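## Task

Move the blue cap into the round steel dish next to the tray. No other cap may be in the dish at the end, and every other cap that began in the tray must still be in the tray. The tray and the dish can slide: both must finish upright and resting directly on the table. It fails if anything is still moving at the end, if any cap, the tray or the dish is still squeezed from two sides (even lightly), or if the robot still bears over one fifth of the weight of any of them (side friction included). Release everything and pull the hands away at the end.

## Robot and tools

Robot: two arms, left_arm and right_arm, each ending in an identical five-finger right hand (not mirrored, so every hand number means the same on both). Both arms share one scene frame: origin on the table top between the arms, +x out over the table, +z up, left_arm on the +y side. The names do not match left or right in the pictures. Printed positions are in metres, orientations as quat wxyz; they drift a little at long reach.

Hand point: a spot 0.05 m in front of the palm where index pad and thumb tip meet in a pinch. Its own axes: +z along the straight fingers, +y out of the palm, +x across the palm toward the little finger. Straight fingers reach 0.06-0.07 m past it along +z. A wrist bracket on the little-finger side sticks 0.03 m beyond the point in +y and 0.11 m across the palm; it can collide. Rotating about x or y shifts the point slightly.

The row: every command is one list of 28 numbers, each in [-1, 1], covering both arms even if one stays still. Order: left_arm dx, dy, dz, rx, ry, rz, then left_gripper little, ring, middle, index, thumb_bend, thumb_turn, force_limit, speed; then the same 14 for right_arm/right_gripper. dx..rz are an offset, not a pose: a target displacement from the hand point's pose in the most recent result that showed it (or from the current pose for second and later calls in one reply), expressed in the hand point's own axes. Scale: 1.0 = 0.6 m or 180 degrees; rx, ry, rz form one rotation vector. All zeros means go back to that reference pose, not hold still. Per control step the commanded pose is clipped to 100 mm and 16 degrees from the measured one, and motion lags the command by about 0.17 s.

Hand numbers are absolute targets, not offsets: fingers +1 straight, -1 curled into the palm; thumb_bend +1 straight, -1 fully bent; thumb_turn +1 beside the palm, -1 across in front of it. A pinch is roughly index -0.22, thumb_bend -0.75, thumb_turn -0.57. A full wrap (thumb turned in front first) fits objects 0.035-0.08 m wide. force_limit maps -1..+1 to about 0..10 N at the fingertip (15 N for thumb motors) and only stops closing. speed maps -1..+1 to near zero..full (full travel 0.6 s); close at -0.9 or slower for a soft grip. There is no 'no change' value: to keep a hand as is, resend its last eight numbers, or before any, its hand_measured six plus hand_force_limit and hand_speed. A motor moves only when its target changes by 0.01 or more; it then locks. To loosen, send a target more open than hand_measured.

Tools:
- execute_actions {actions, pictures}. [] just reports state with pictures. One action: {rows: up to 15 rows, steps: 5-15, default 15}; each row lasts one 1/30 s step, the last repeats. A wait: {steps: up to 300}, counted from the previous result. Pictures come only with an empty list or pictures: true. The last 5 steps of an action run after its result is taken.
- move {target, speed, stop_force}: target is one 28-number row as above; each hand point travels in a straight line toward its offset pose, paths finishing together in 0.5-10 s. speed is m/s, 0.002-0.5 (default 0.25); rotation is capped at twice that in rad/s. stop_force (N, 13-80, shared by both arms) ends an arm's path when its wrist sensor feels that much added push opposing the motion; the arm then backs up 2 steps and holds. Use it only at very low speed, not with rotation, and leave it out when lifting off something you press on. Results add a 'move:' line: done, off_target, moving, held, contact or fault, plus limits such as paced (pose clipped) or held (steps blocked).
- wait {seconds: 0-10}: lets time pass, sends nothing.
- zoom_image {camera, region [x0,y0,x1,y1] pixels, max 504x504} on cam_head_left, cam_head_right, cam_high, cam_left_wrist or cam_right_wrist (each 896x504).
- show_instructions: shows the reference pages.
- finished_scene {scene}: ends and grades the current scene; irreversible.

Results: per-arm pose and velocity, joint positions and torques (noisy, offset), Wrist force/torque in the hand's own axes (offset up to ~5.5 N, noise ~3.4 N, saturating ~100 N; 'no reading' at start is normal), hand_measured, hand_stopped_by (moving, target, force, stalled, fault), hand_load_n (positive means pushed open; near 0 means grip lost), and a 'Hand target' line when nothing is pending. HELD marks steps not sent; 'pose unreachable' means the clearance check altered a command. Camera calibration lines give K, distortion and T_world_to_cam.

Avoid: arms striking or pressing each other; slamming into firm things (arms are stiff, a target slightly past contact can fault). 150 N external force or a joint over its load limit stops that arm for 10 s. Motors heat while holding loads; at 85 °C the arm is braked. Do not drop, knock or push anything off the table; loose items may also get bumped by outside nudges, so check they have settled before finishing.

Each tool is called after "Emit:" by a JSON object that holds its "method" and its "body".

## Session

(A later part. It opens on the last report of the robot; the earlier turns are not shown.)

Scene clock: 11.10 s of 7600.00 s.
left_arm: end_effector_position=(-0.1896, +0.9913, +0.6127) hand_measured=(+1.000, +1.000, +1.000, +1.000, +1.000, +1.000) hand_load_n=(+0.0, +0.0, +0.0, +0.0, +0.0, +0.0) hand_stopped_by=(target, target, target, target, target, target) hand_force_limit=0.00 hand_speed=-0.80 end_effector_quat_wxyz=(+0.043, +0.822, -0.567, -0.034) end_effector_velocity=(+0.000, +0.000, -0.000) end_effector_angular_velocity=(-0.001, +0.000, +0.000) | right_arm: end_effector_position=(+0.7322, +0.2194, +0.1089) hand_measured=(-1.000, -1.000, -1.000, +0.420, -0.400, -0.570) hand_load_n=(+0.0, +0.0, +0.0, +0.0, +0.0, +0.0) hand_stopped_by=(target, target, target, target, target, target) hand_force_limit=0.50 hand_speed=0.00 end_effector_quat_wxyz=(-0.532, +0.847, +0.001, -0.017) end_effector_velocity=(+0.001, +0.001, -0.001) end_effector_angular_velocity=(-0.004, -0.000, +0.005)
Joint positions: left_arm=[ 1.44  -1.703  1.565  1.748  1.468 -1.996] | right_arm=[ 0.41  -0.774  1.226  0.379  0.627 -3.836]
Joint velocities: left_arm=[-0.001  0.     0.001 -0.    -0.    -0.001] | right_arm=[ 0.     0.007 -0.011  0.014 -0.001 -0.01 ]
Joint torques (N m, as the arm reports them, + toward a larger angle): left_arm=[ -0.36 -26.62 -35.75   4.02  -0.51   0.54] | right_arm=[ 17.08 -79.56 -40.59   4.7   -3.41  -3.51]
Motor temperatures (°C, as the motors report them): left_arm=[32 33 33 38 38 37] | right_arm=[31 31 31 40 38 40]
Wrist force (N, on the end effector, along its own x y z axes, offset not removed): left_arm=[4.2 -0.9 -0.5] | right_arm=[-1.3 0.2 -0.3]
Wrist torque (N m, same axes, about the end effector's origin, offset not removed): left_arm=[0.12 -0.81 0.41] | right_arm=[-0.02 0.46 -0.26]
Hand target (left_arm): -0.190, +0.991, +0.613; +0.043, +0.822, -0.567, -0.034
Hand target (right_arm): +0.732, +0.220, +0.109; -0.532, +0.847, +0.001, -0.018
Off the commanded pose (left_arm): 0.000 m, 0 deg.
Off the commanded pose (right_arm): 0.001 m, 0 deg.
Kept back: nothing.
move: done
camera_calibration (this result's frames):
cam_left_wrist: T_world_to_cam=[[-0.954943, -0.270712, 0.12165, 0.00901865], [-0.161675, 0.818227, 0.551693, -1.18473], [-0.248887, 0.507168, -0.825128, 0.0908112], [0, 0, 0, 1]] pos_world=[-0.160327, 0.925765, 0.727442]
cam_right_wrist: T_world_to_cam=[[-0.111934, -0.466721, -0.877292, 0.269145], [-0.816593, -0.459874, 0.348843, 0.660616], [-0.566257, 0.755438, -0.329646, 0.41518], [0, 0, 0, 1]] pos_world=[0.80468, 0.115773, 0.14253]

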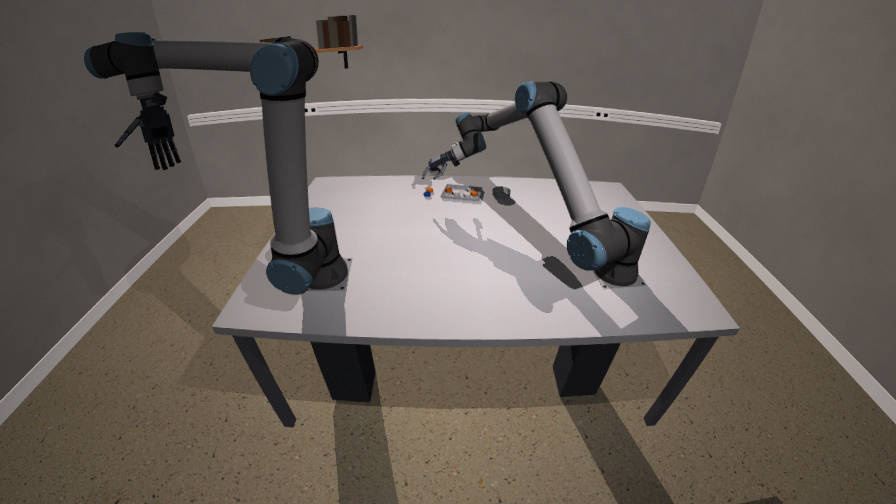

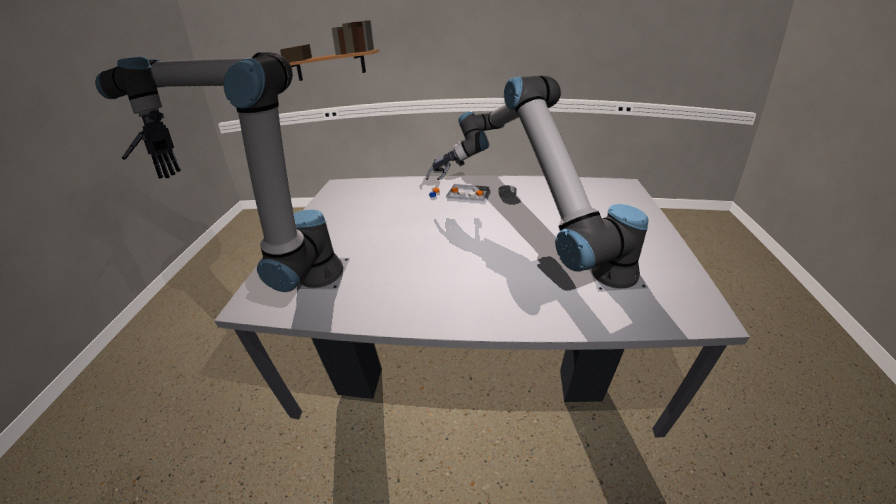

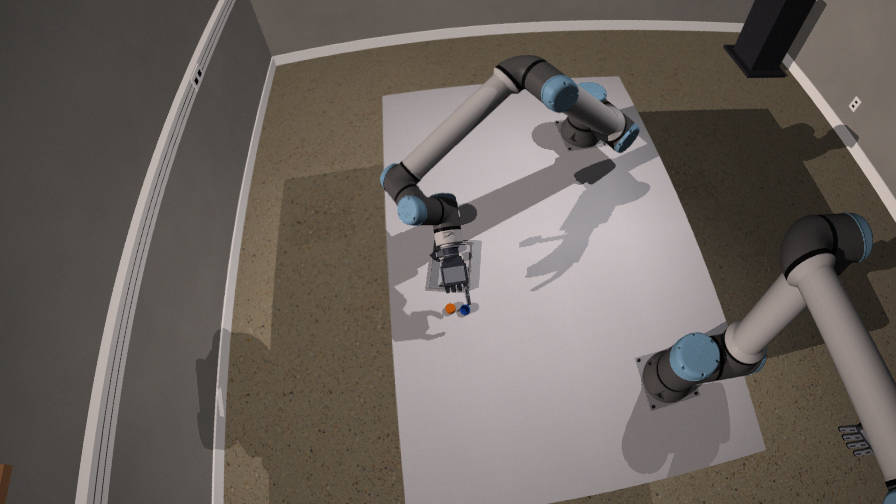

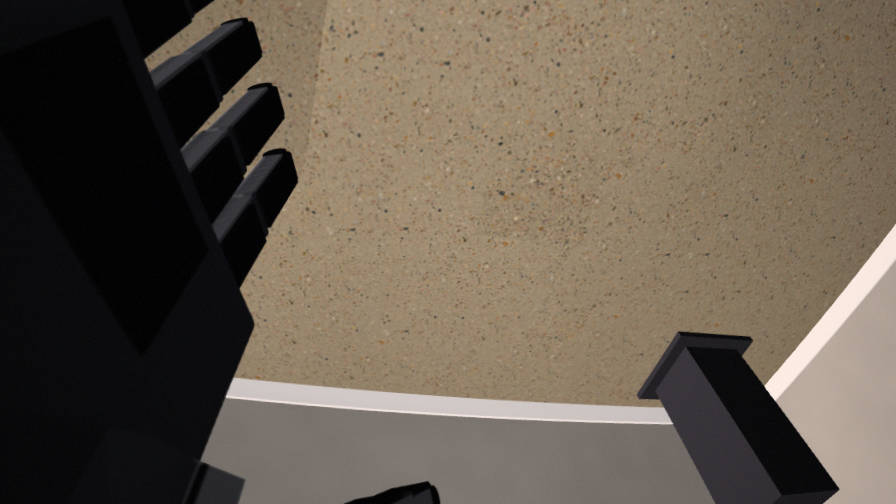

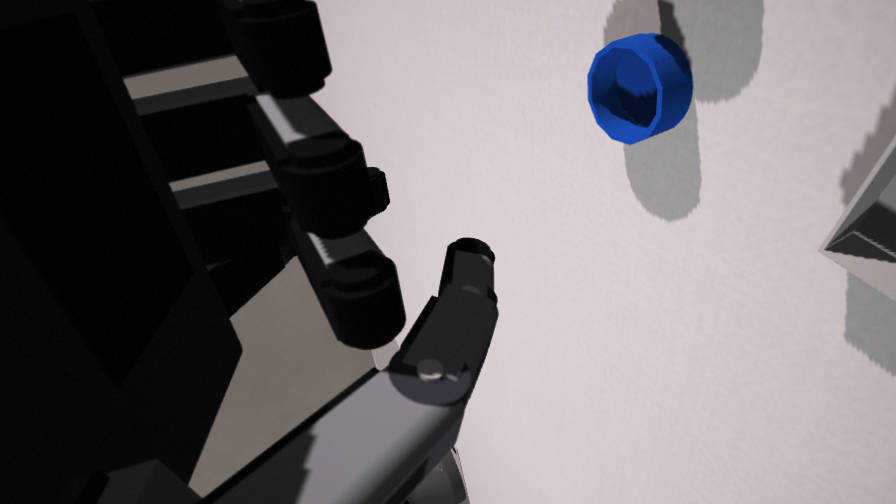

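Emit:
{"method": "move", "body": {"target": [0,0,0,0,0,0,1,1,1,1,1,1,0,-0.8, 0.028,0.093,0.059,0,0,0,-1,-1,-1,0.42,-0.4,-0.57,0.5,0], "speed": 0.1, "stop_force": 13}}

Scene clock: 12.53 s of 7600.00 s.
left_arm: end_effector_position=(-0.1896, +0.9913, +0.6127) hand_measured=(+1.000, +1.000, +1.000, +1.000, +1.000, +1.000) hand_load_n=(+0.0, +0.0, +0.0, +0.0, +0.0, +0.0) hand_stopped_by=(target, target, target, target, target, target) hand_force_limit=0.00 hand_speed=-0.80 end_effector_quat_wxyz=(+0.043, +0.822, -0.567, -0.034) end_effector_velocity=(+0.001, +0.000, +0.000) end_effector_angular_velocity=(+0.000, +0.000, -0.002) | right_arm: end_effector_position=(+0.7469, +0.2273, +0.0430) hand_measured=(-1.000, -1.000, -1.000, +0.420, -0.400, -0.570) hand_load_n=(+0.0, +0.0, +0.0, +0.0, +0.0, +0.0) hand_stopped_by=(target, target, target, target, target, target) hand_force_limit=0.50 hand_speed=0.00 end_effector_quat_wxyz=(-0.532, +0.847, +0.001, -0.017) end_effector_velocity=(-0.001, +0.001, -0.002) end_effector_angular_velocity=(+0.000, +0.002, +0.002)
Joint positions: left_arm=[ 1.44  -1.703  1.565  1.748  1.468 -1.996] | right_arm=[ 0.41  -0.695  1.206  0.32   0.627 -3.836]
Joint velocities: left_arm=[-0.002 -0.    -0.    -0.    -0.    -0.   ] | right_arm=[ 0.002  0.003 -0.001 -0.001 -0.001  0.001]
Joint torques (N m, as the arm reports them, + toward a larger angle): left_arm=[ -0.25 -27.36 -35.69   4.    -0.58   0.29] | right_arm=[ 18.66 -74.27 -41.83   0.89   1.84   3.92]
Motor temperatures (°C, as the motors report them): left_arm=[32 33 33 38 38 37] | right_arm=[31 31 31 40 38 40]
Wrist force (N, on the end effector, along its own x y z axes, offset not removed): left_arm=[4.6 1.3 -5.5] | right_arm=[-0.7 -1.1 -2.6]
Wrist torque (N m, same axes, about the end effector's origin, offset not removed): left_arm=[0.80 -0.75 0.33] | right_arm=[-0.13 0.47 -0.32]
Hand target (left_arm): -0.190, +0.991, +0.613; +0.043, +0.822, -0.567, -0.034
Hand target (right_arm): +0.747, +0.227, +0.043; -0.532, +0.847, +0.001, -0.017
Off the commanded pose (left_arm): 0.000 m, 0 deg.
Off the commanded pose (right_arm): 0.000 m, 0 deg.
Kept back: nothing.
move: done
camera_calibration (this result's frames):
cam_left_wrist: T_world_to_cam=[[-0.954943, -0.270712, 0.12165, 0.0090186], [-0.161675, 0.818227, 0.551693, -1.18473], [-0.248887, 0.507168, -0.825128, 0.0908111], [0, 0, 0, 1]] pos_world=[-0.160327, 0.925765, 0.727442]
cam_right_wrist: T_world_to_cam=[[-0.111943, -0.466702, -0.877301, 0.216657], [-0.816612, -0.459852, 0.348829, 0.699329], [-0.566228, 0.755464, -0.329637, 0.395776], [0, 0, 0, 1]] pos_world=[0.819433, 0.123708, 0.0765899]

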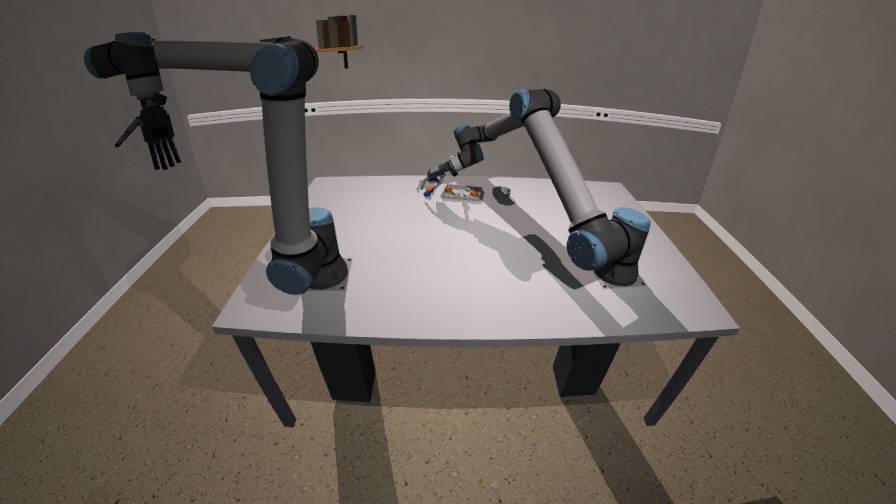

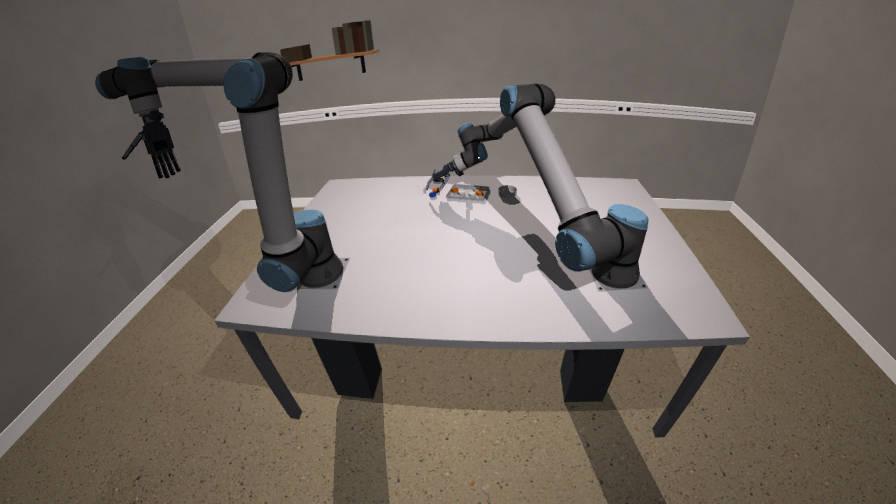

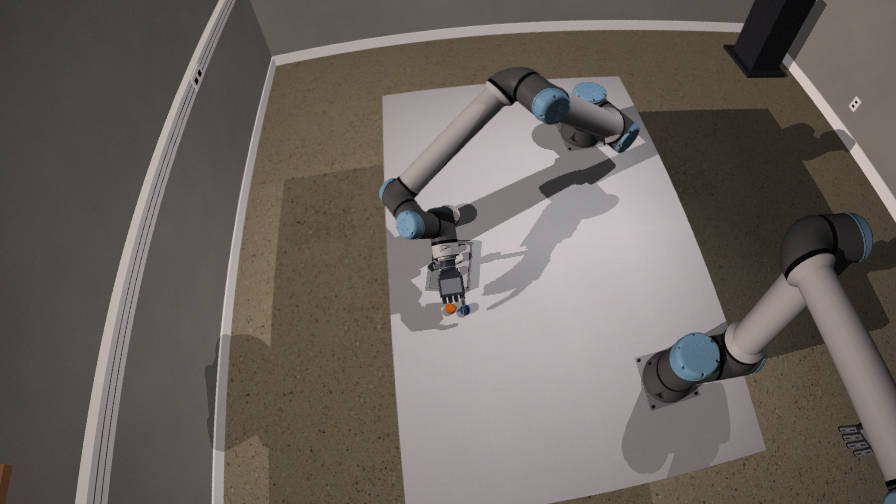

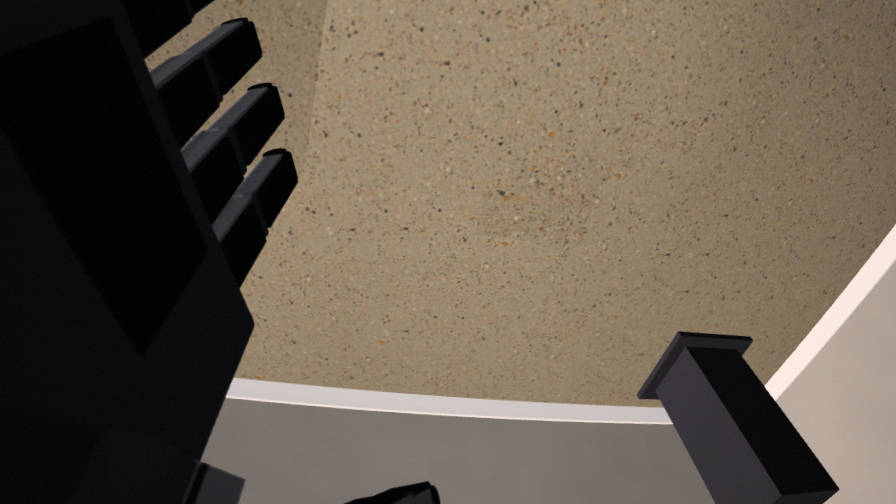

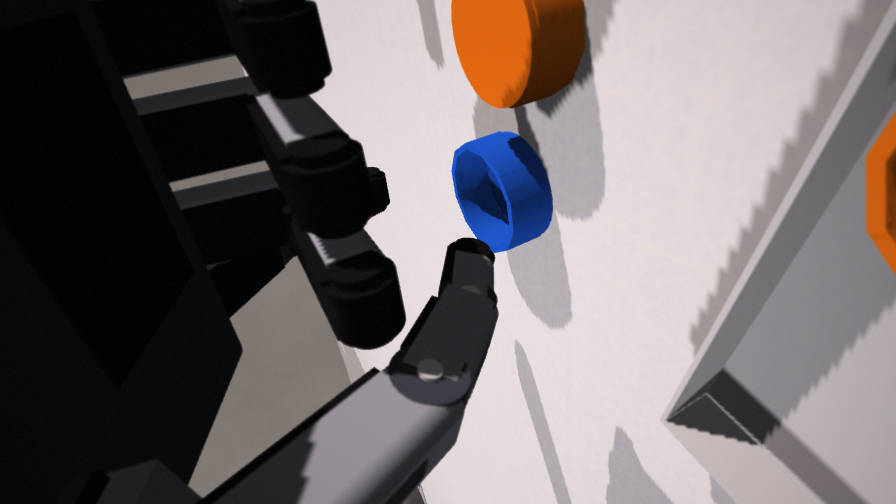

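Emit:
{"method": "move", "body": {"target": [0,0,0,0,0,0,1,1,1,1,1,1,0,-0.8, 0,0.033,0.016,0,0,0,-1,-1,-1,0.42,-0.4,-0.57,0.5,0], "speed": 0.04, "stop_force": 13}}

Emit:
{"method": "move", "body": {"target": [0,0,0,0,0,0,1,1,1,1,1,1,0,-0.8, 0,0,0,0,0,0,-1,-1,-1,-0.3,-0.4,-0.57,0.5,-0.7]}}

Scene clock: 13.63 s of 7600.00 s.
left_arm: end_effector_position=(-0.1896, +0.9913, +0.6127) hand_measured=(+1.000, +1.000, +1.000, +1.000, +1.000, +1.000) hand_load_n=(+0.0, +0.0, +0.0, +0.0, +0.0, +0.0) hand_stopped_by=(target, target, target, target, target, target) hand_force_limit=0.00 hand_speed=-0.80 end_effector_quat_wxyz=(+0.043, +0.822, -0.567, -0.034) end_effector_velocity=(+0.000, +0.000, -0.001) end_effector_angular_velocity=(-0.002, +0.000, -0.000) | right_arm: end_effector_position=(+0.7463, +0.2274, +0.0211) hand_measured=(-1.000, -1.000, -1.000, +0.420, -0.400, -0.570) hand_load_n=(+0.0, +0.0, +0.0, +0.0, +0.0, +0.0) hand_stopped_by=(target, target, target, target, target, target) hand_force_limit=0.50 hand_speed=0.00 end_effector_quat_wxyz=(-0.532, +0.847, +0.001, -0.017) end_effector_velocity=(-0.000, +0.000, -0.001) end_effector_angular_velocity=(+0.001, -0.000, +0.001)
Joint positions: left_arm=[ 1.44  -1.703  1.565  1.748  1.468 -1.996] | right_arm=[ 0.41  -0.676  1.214  0.293  0.628 -3.835]
Joint velocities: left_arm=[-0.001  0.001  0.001  0.    -0.    -0.001] | right_arm=[ 0.     0.001  0.001 -0.002 -0.001 -0.001]
Joint torques (N m, as the arm reports them, + toward a larger angle): left_arm=[ -1.29 -26.02 -35.9    4.    -0.42   0.45] | right_arm=[ 18.22 -78.23 -24.36   0.72   1.98   4.08]
Motor temperatures (°C, as the motors report them): left_arm=[32 33 33 38 38 37] | right_arm=[31 31 31 40 38 40]
Wrist force (N, on the end effector, along its own x y z axes, offset not removed): left_arm=[-0.2 -2.9 -2.4] | right_arm=[-2.6 -2.4 -1.7]
Wrist torque (N m, same axes, about the end effector's origin, offset not removed): left_arm=[0.02 -0.06 0.05] | right_arm=[-0.43 0.60 -0.50]
Hand target (left_arm): -0.190, +0.991, +0.613; +0.043, +0.822, -0.567, -0.034
Hand target (right_arm): +0.746, +0.227, +0.021; -0.532, +0.847, +0.001, -0.017
Off the commanded pose (left_arm): 0.000 m, 0 deg.
Off the commanded pose (right_arm): 0.000 m, 0 deg.
Kept back: nothing.
move: done
camera_calibration (this result's frames):
cam_left_wrist: T_world_to_cam=[[-0.954943, -0.270712, 0.12165, 0.0090187], [-0.161675, 0.818227, 0.551693, -1.18473], [-0.248887, 0.507168, -0.825128, 0.0908113], [0, 0, 0, 1]] pos_world=[-0.160327, 0.925765, 0.727442]
cam_right_wrist: T_world_to_cam=[[-0.111936, -0.466704, -0.877301, 0.197421], [-0.816611, -0.459856, 0.348825, 0.706462], [-0.566231, 0.75546, -0.329641, 0.388187], [0, 0, 0, 1]] pos_world=[0.818807, 0.123748, 0.0547285]

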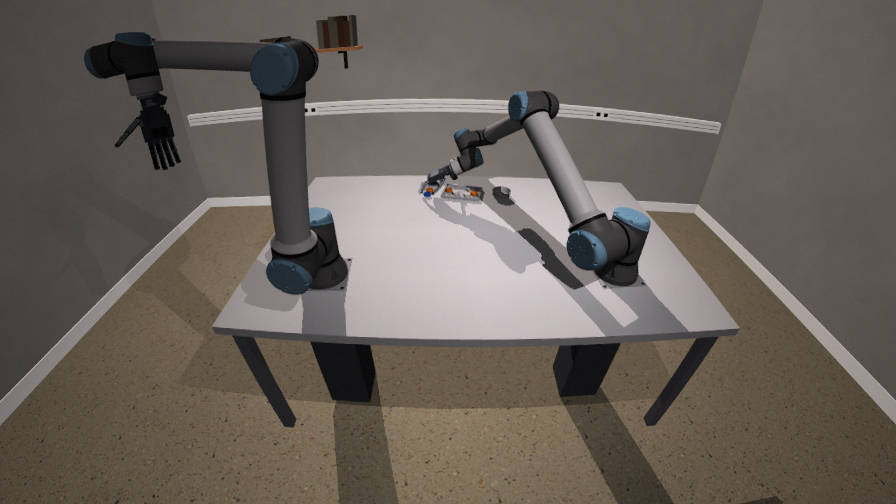

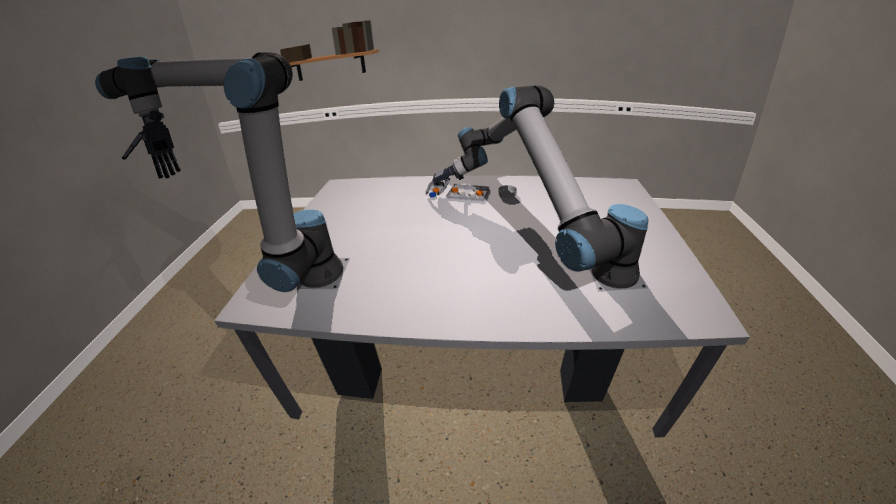

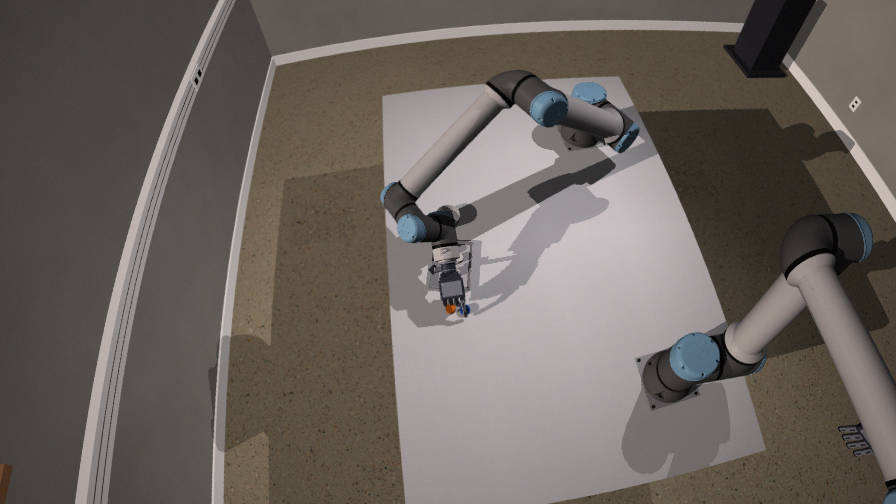

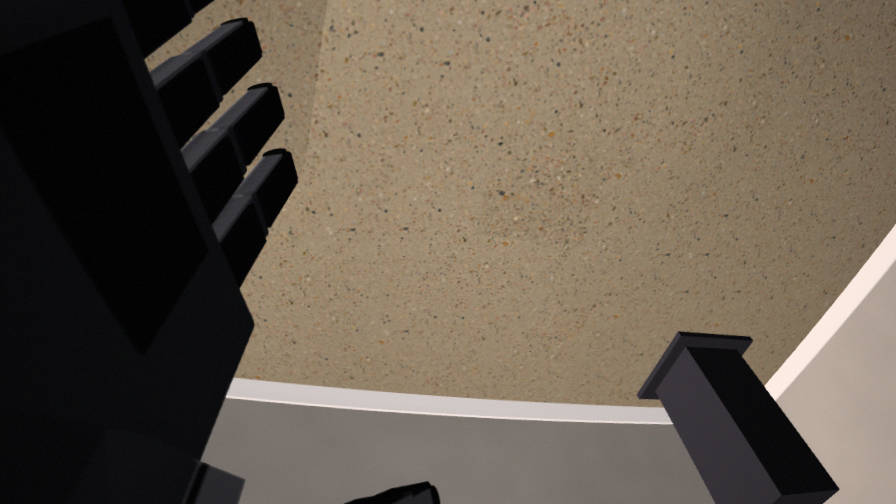

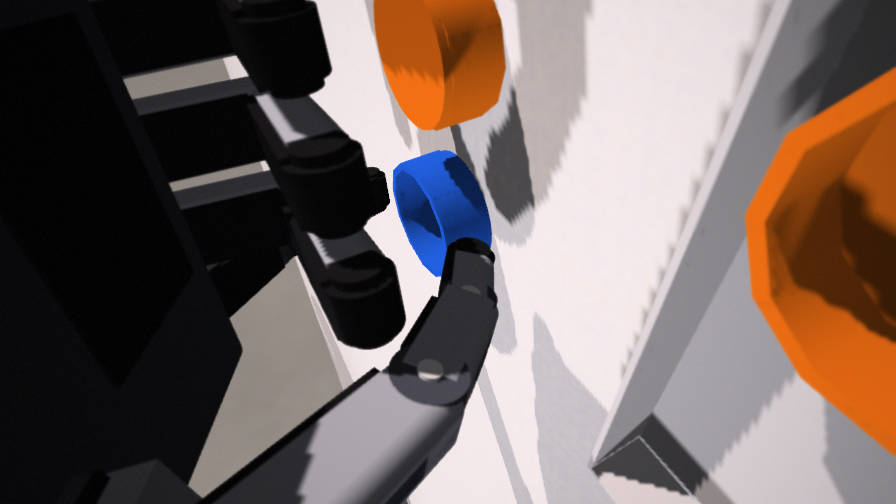

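Scene clock: 14.37 s of 7600.00 s.
left_arm: end_effector_position=(-0.1896, +0.9913, +0.6127) hand_measured=(+1.000, +1.000, +1.000, +1.000, +1.000, +1.000) hand_load_n=(+0.0, +0.0, +0.0, +0.0, +0.0, +0.0) hand_stopped_by=(target, target, target, target, target, target) hand_force_limit=0.00 hand_speed=-0.80 end_effector_quat_wxyz=(+0.043, +0.822, -0.567, -0.034) end_effector_velocity=(-0.000, -0.001, +0.000) end_effector_angular_velocity=(+0.000, -0.000, +0.001) | right_arm: end_effector_position=(+0.7463, +0.2274, +0.0211) hand_measured=(-1.000, -1.000, -1.000, +0.192, -0.398, -0.570) hand_load_n=(+0.0, +0.0, +0.0, +8.0, +4.0, -0.5) hand_stopped_by=(target, target, target, force, target, target) hand_force_limit=0.50 hand_speed=-0.70 end_effector_quat_wxyz=(-0.532, +0.847, +0.001, -0.017) end_effector_velocity=(+0.001, -0.001, +0.000) end_effector_angular_velocity=(+0.000, +0.000, -0.001)
Joint positions: left_arm=[ 1.44  -1.703  1.565  1.748  1.468 -1.996] | right_arm=[ 0.41  -0.676  1.214  0.293  0.628 -3.835]
Joint velocities: left_arm=[ 0.001 -0.001  0.    -0.    -0.    -0.   ] | right_arm=[-0.001 -0.    -0.    -0.    -0.     0.   ]
Joint torques (N m, as the arm reports them, + toward a larger angle): left_arm=[ -0.34 -27.53 -35.61   4.24  -0.56   0.15] | right_arm=[ 18.32 -95.68 -28.2    3.36   2.18   3.6 ]
Motor temperatures (°C, as the motors report them): left_arm=[32 33 33 38 38 37] | right_arm=[31 31 31 40 38 40]
Wrist force (N, on the end effector, along its own x y z axes, offset not removed): left_arm=[2.4 2.1 -5.8] | right_arm=[-0.6 -5.0 -4.2]
Wrist torque (N m, same axes, about the end effector's origin, offset not removed): left_arm=[0.76 -0.21 0.33] | right_arm=[0.00 0.31 -0.29]
Hand target (left_arm): -0.190, +0.991, +0.613; +0.043, +0.822, -0.567, -0.034
Hand target (right_arm): +0.746, +0.227, +0.021; -0.532, +0.847, +0.001, -0.017
Off the commanded pose (left_arm): 0.000 m, 0 deg.
Off the commanded pose (right_arm): 0.000 m, 0 deg.
Kept back: nothing.
move: done
camera_calibration (this result's frames):
cam_left_wrist: T_world_to_cam=[[-0.954943, -0.270712, 0.12165, 0.00901861], [-0.161675, 0.818227, 0.551693, -1.18473], [-0.248888, 0.507168, -0.825128, 0.090811], [0, 0, 0, 1]] pos_world=[-0.160327, 0.925765, 0.727442]
cam_right_wrist: T_world_to_cam=[[-0.111934, -0.466703, -0.877302, 0.197386], [-0.81661, -0.459859, 0.348824, 0.706474], [-0.566233, 0.755459, -0.32964, 0.388171], [0, 0, 0, 1]] pos_world=[0.818803, 0.123752, 0.0546886]

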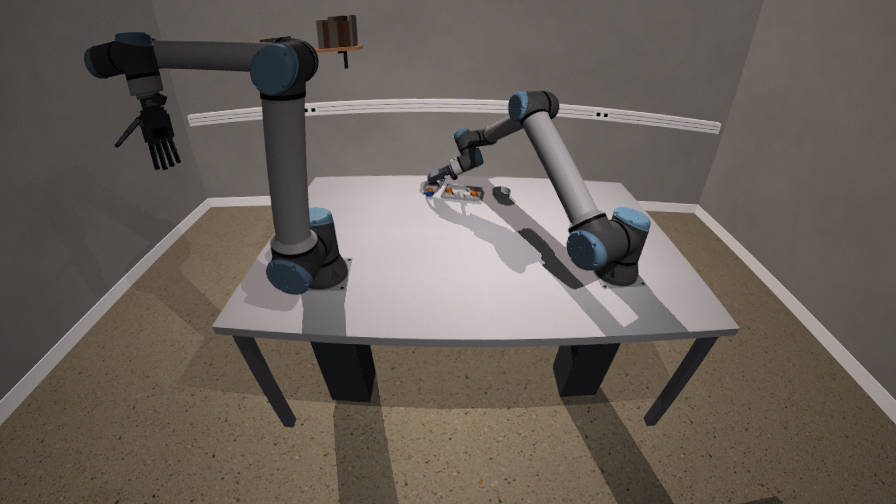

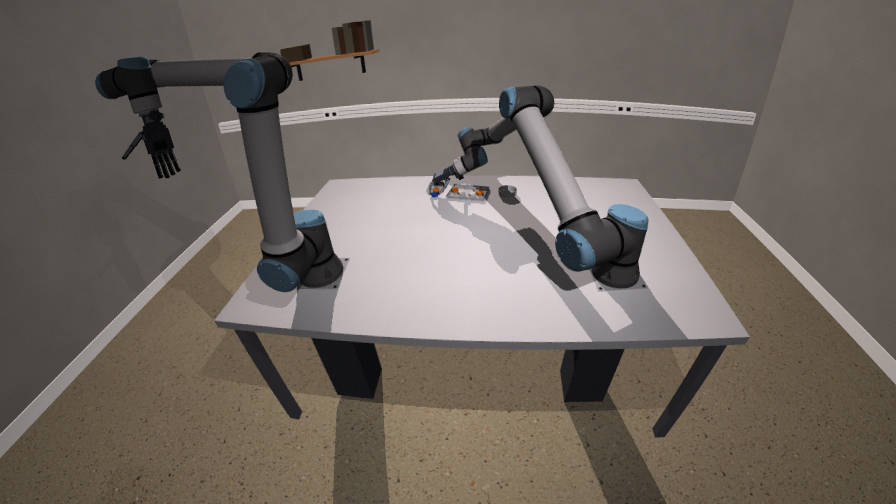

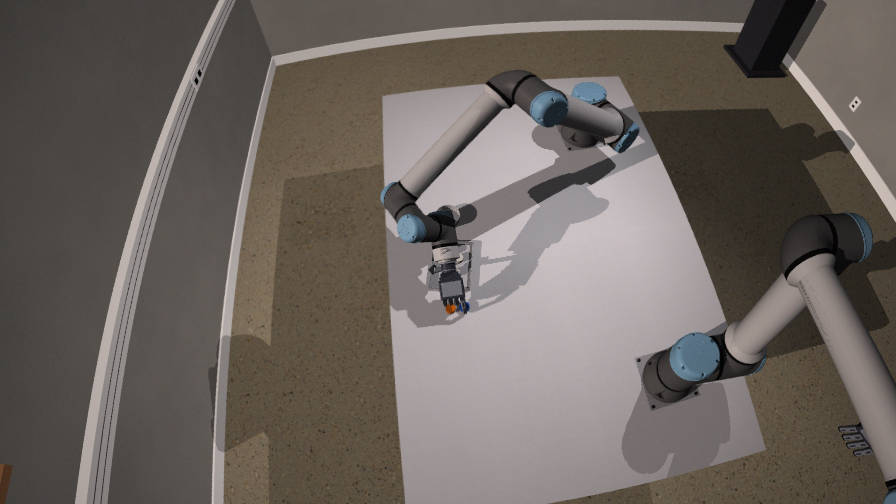

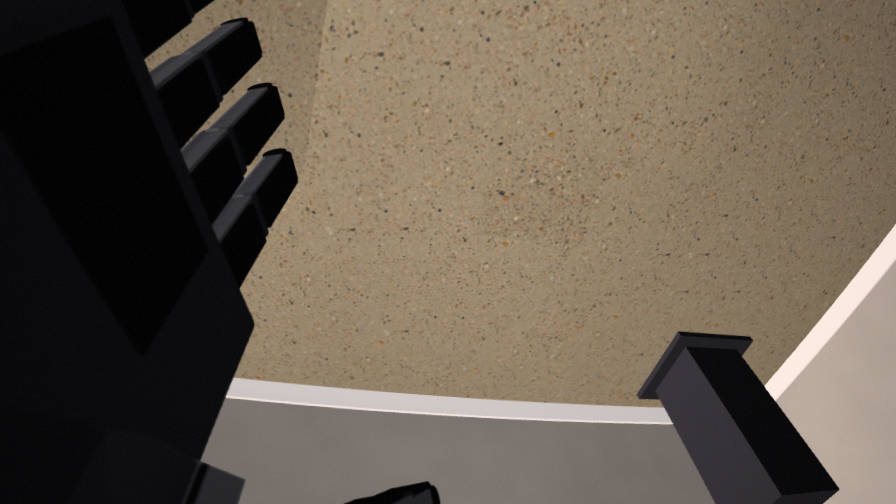

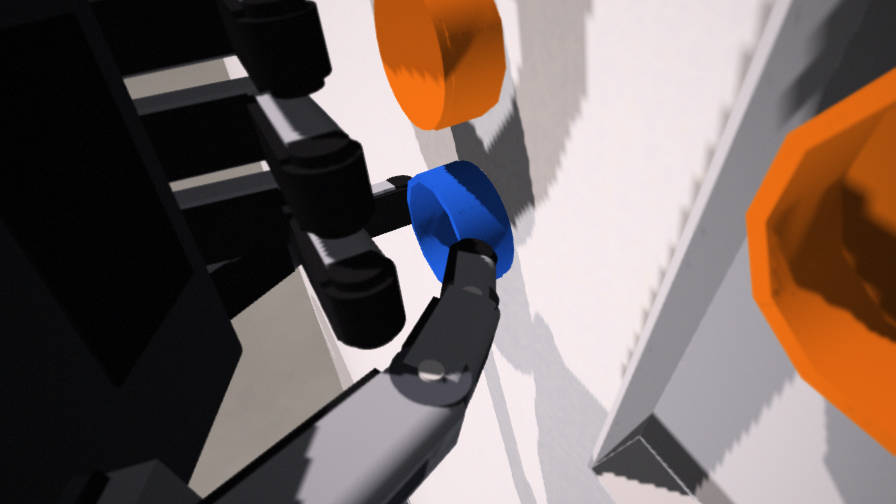

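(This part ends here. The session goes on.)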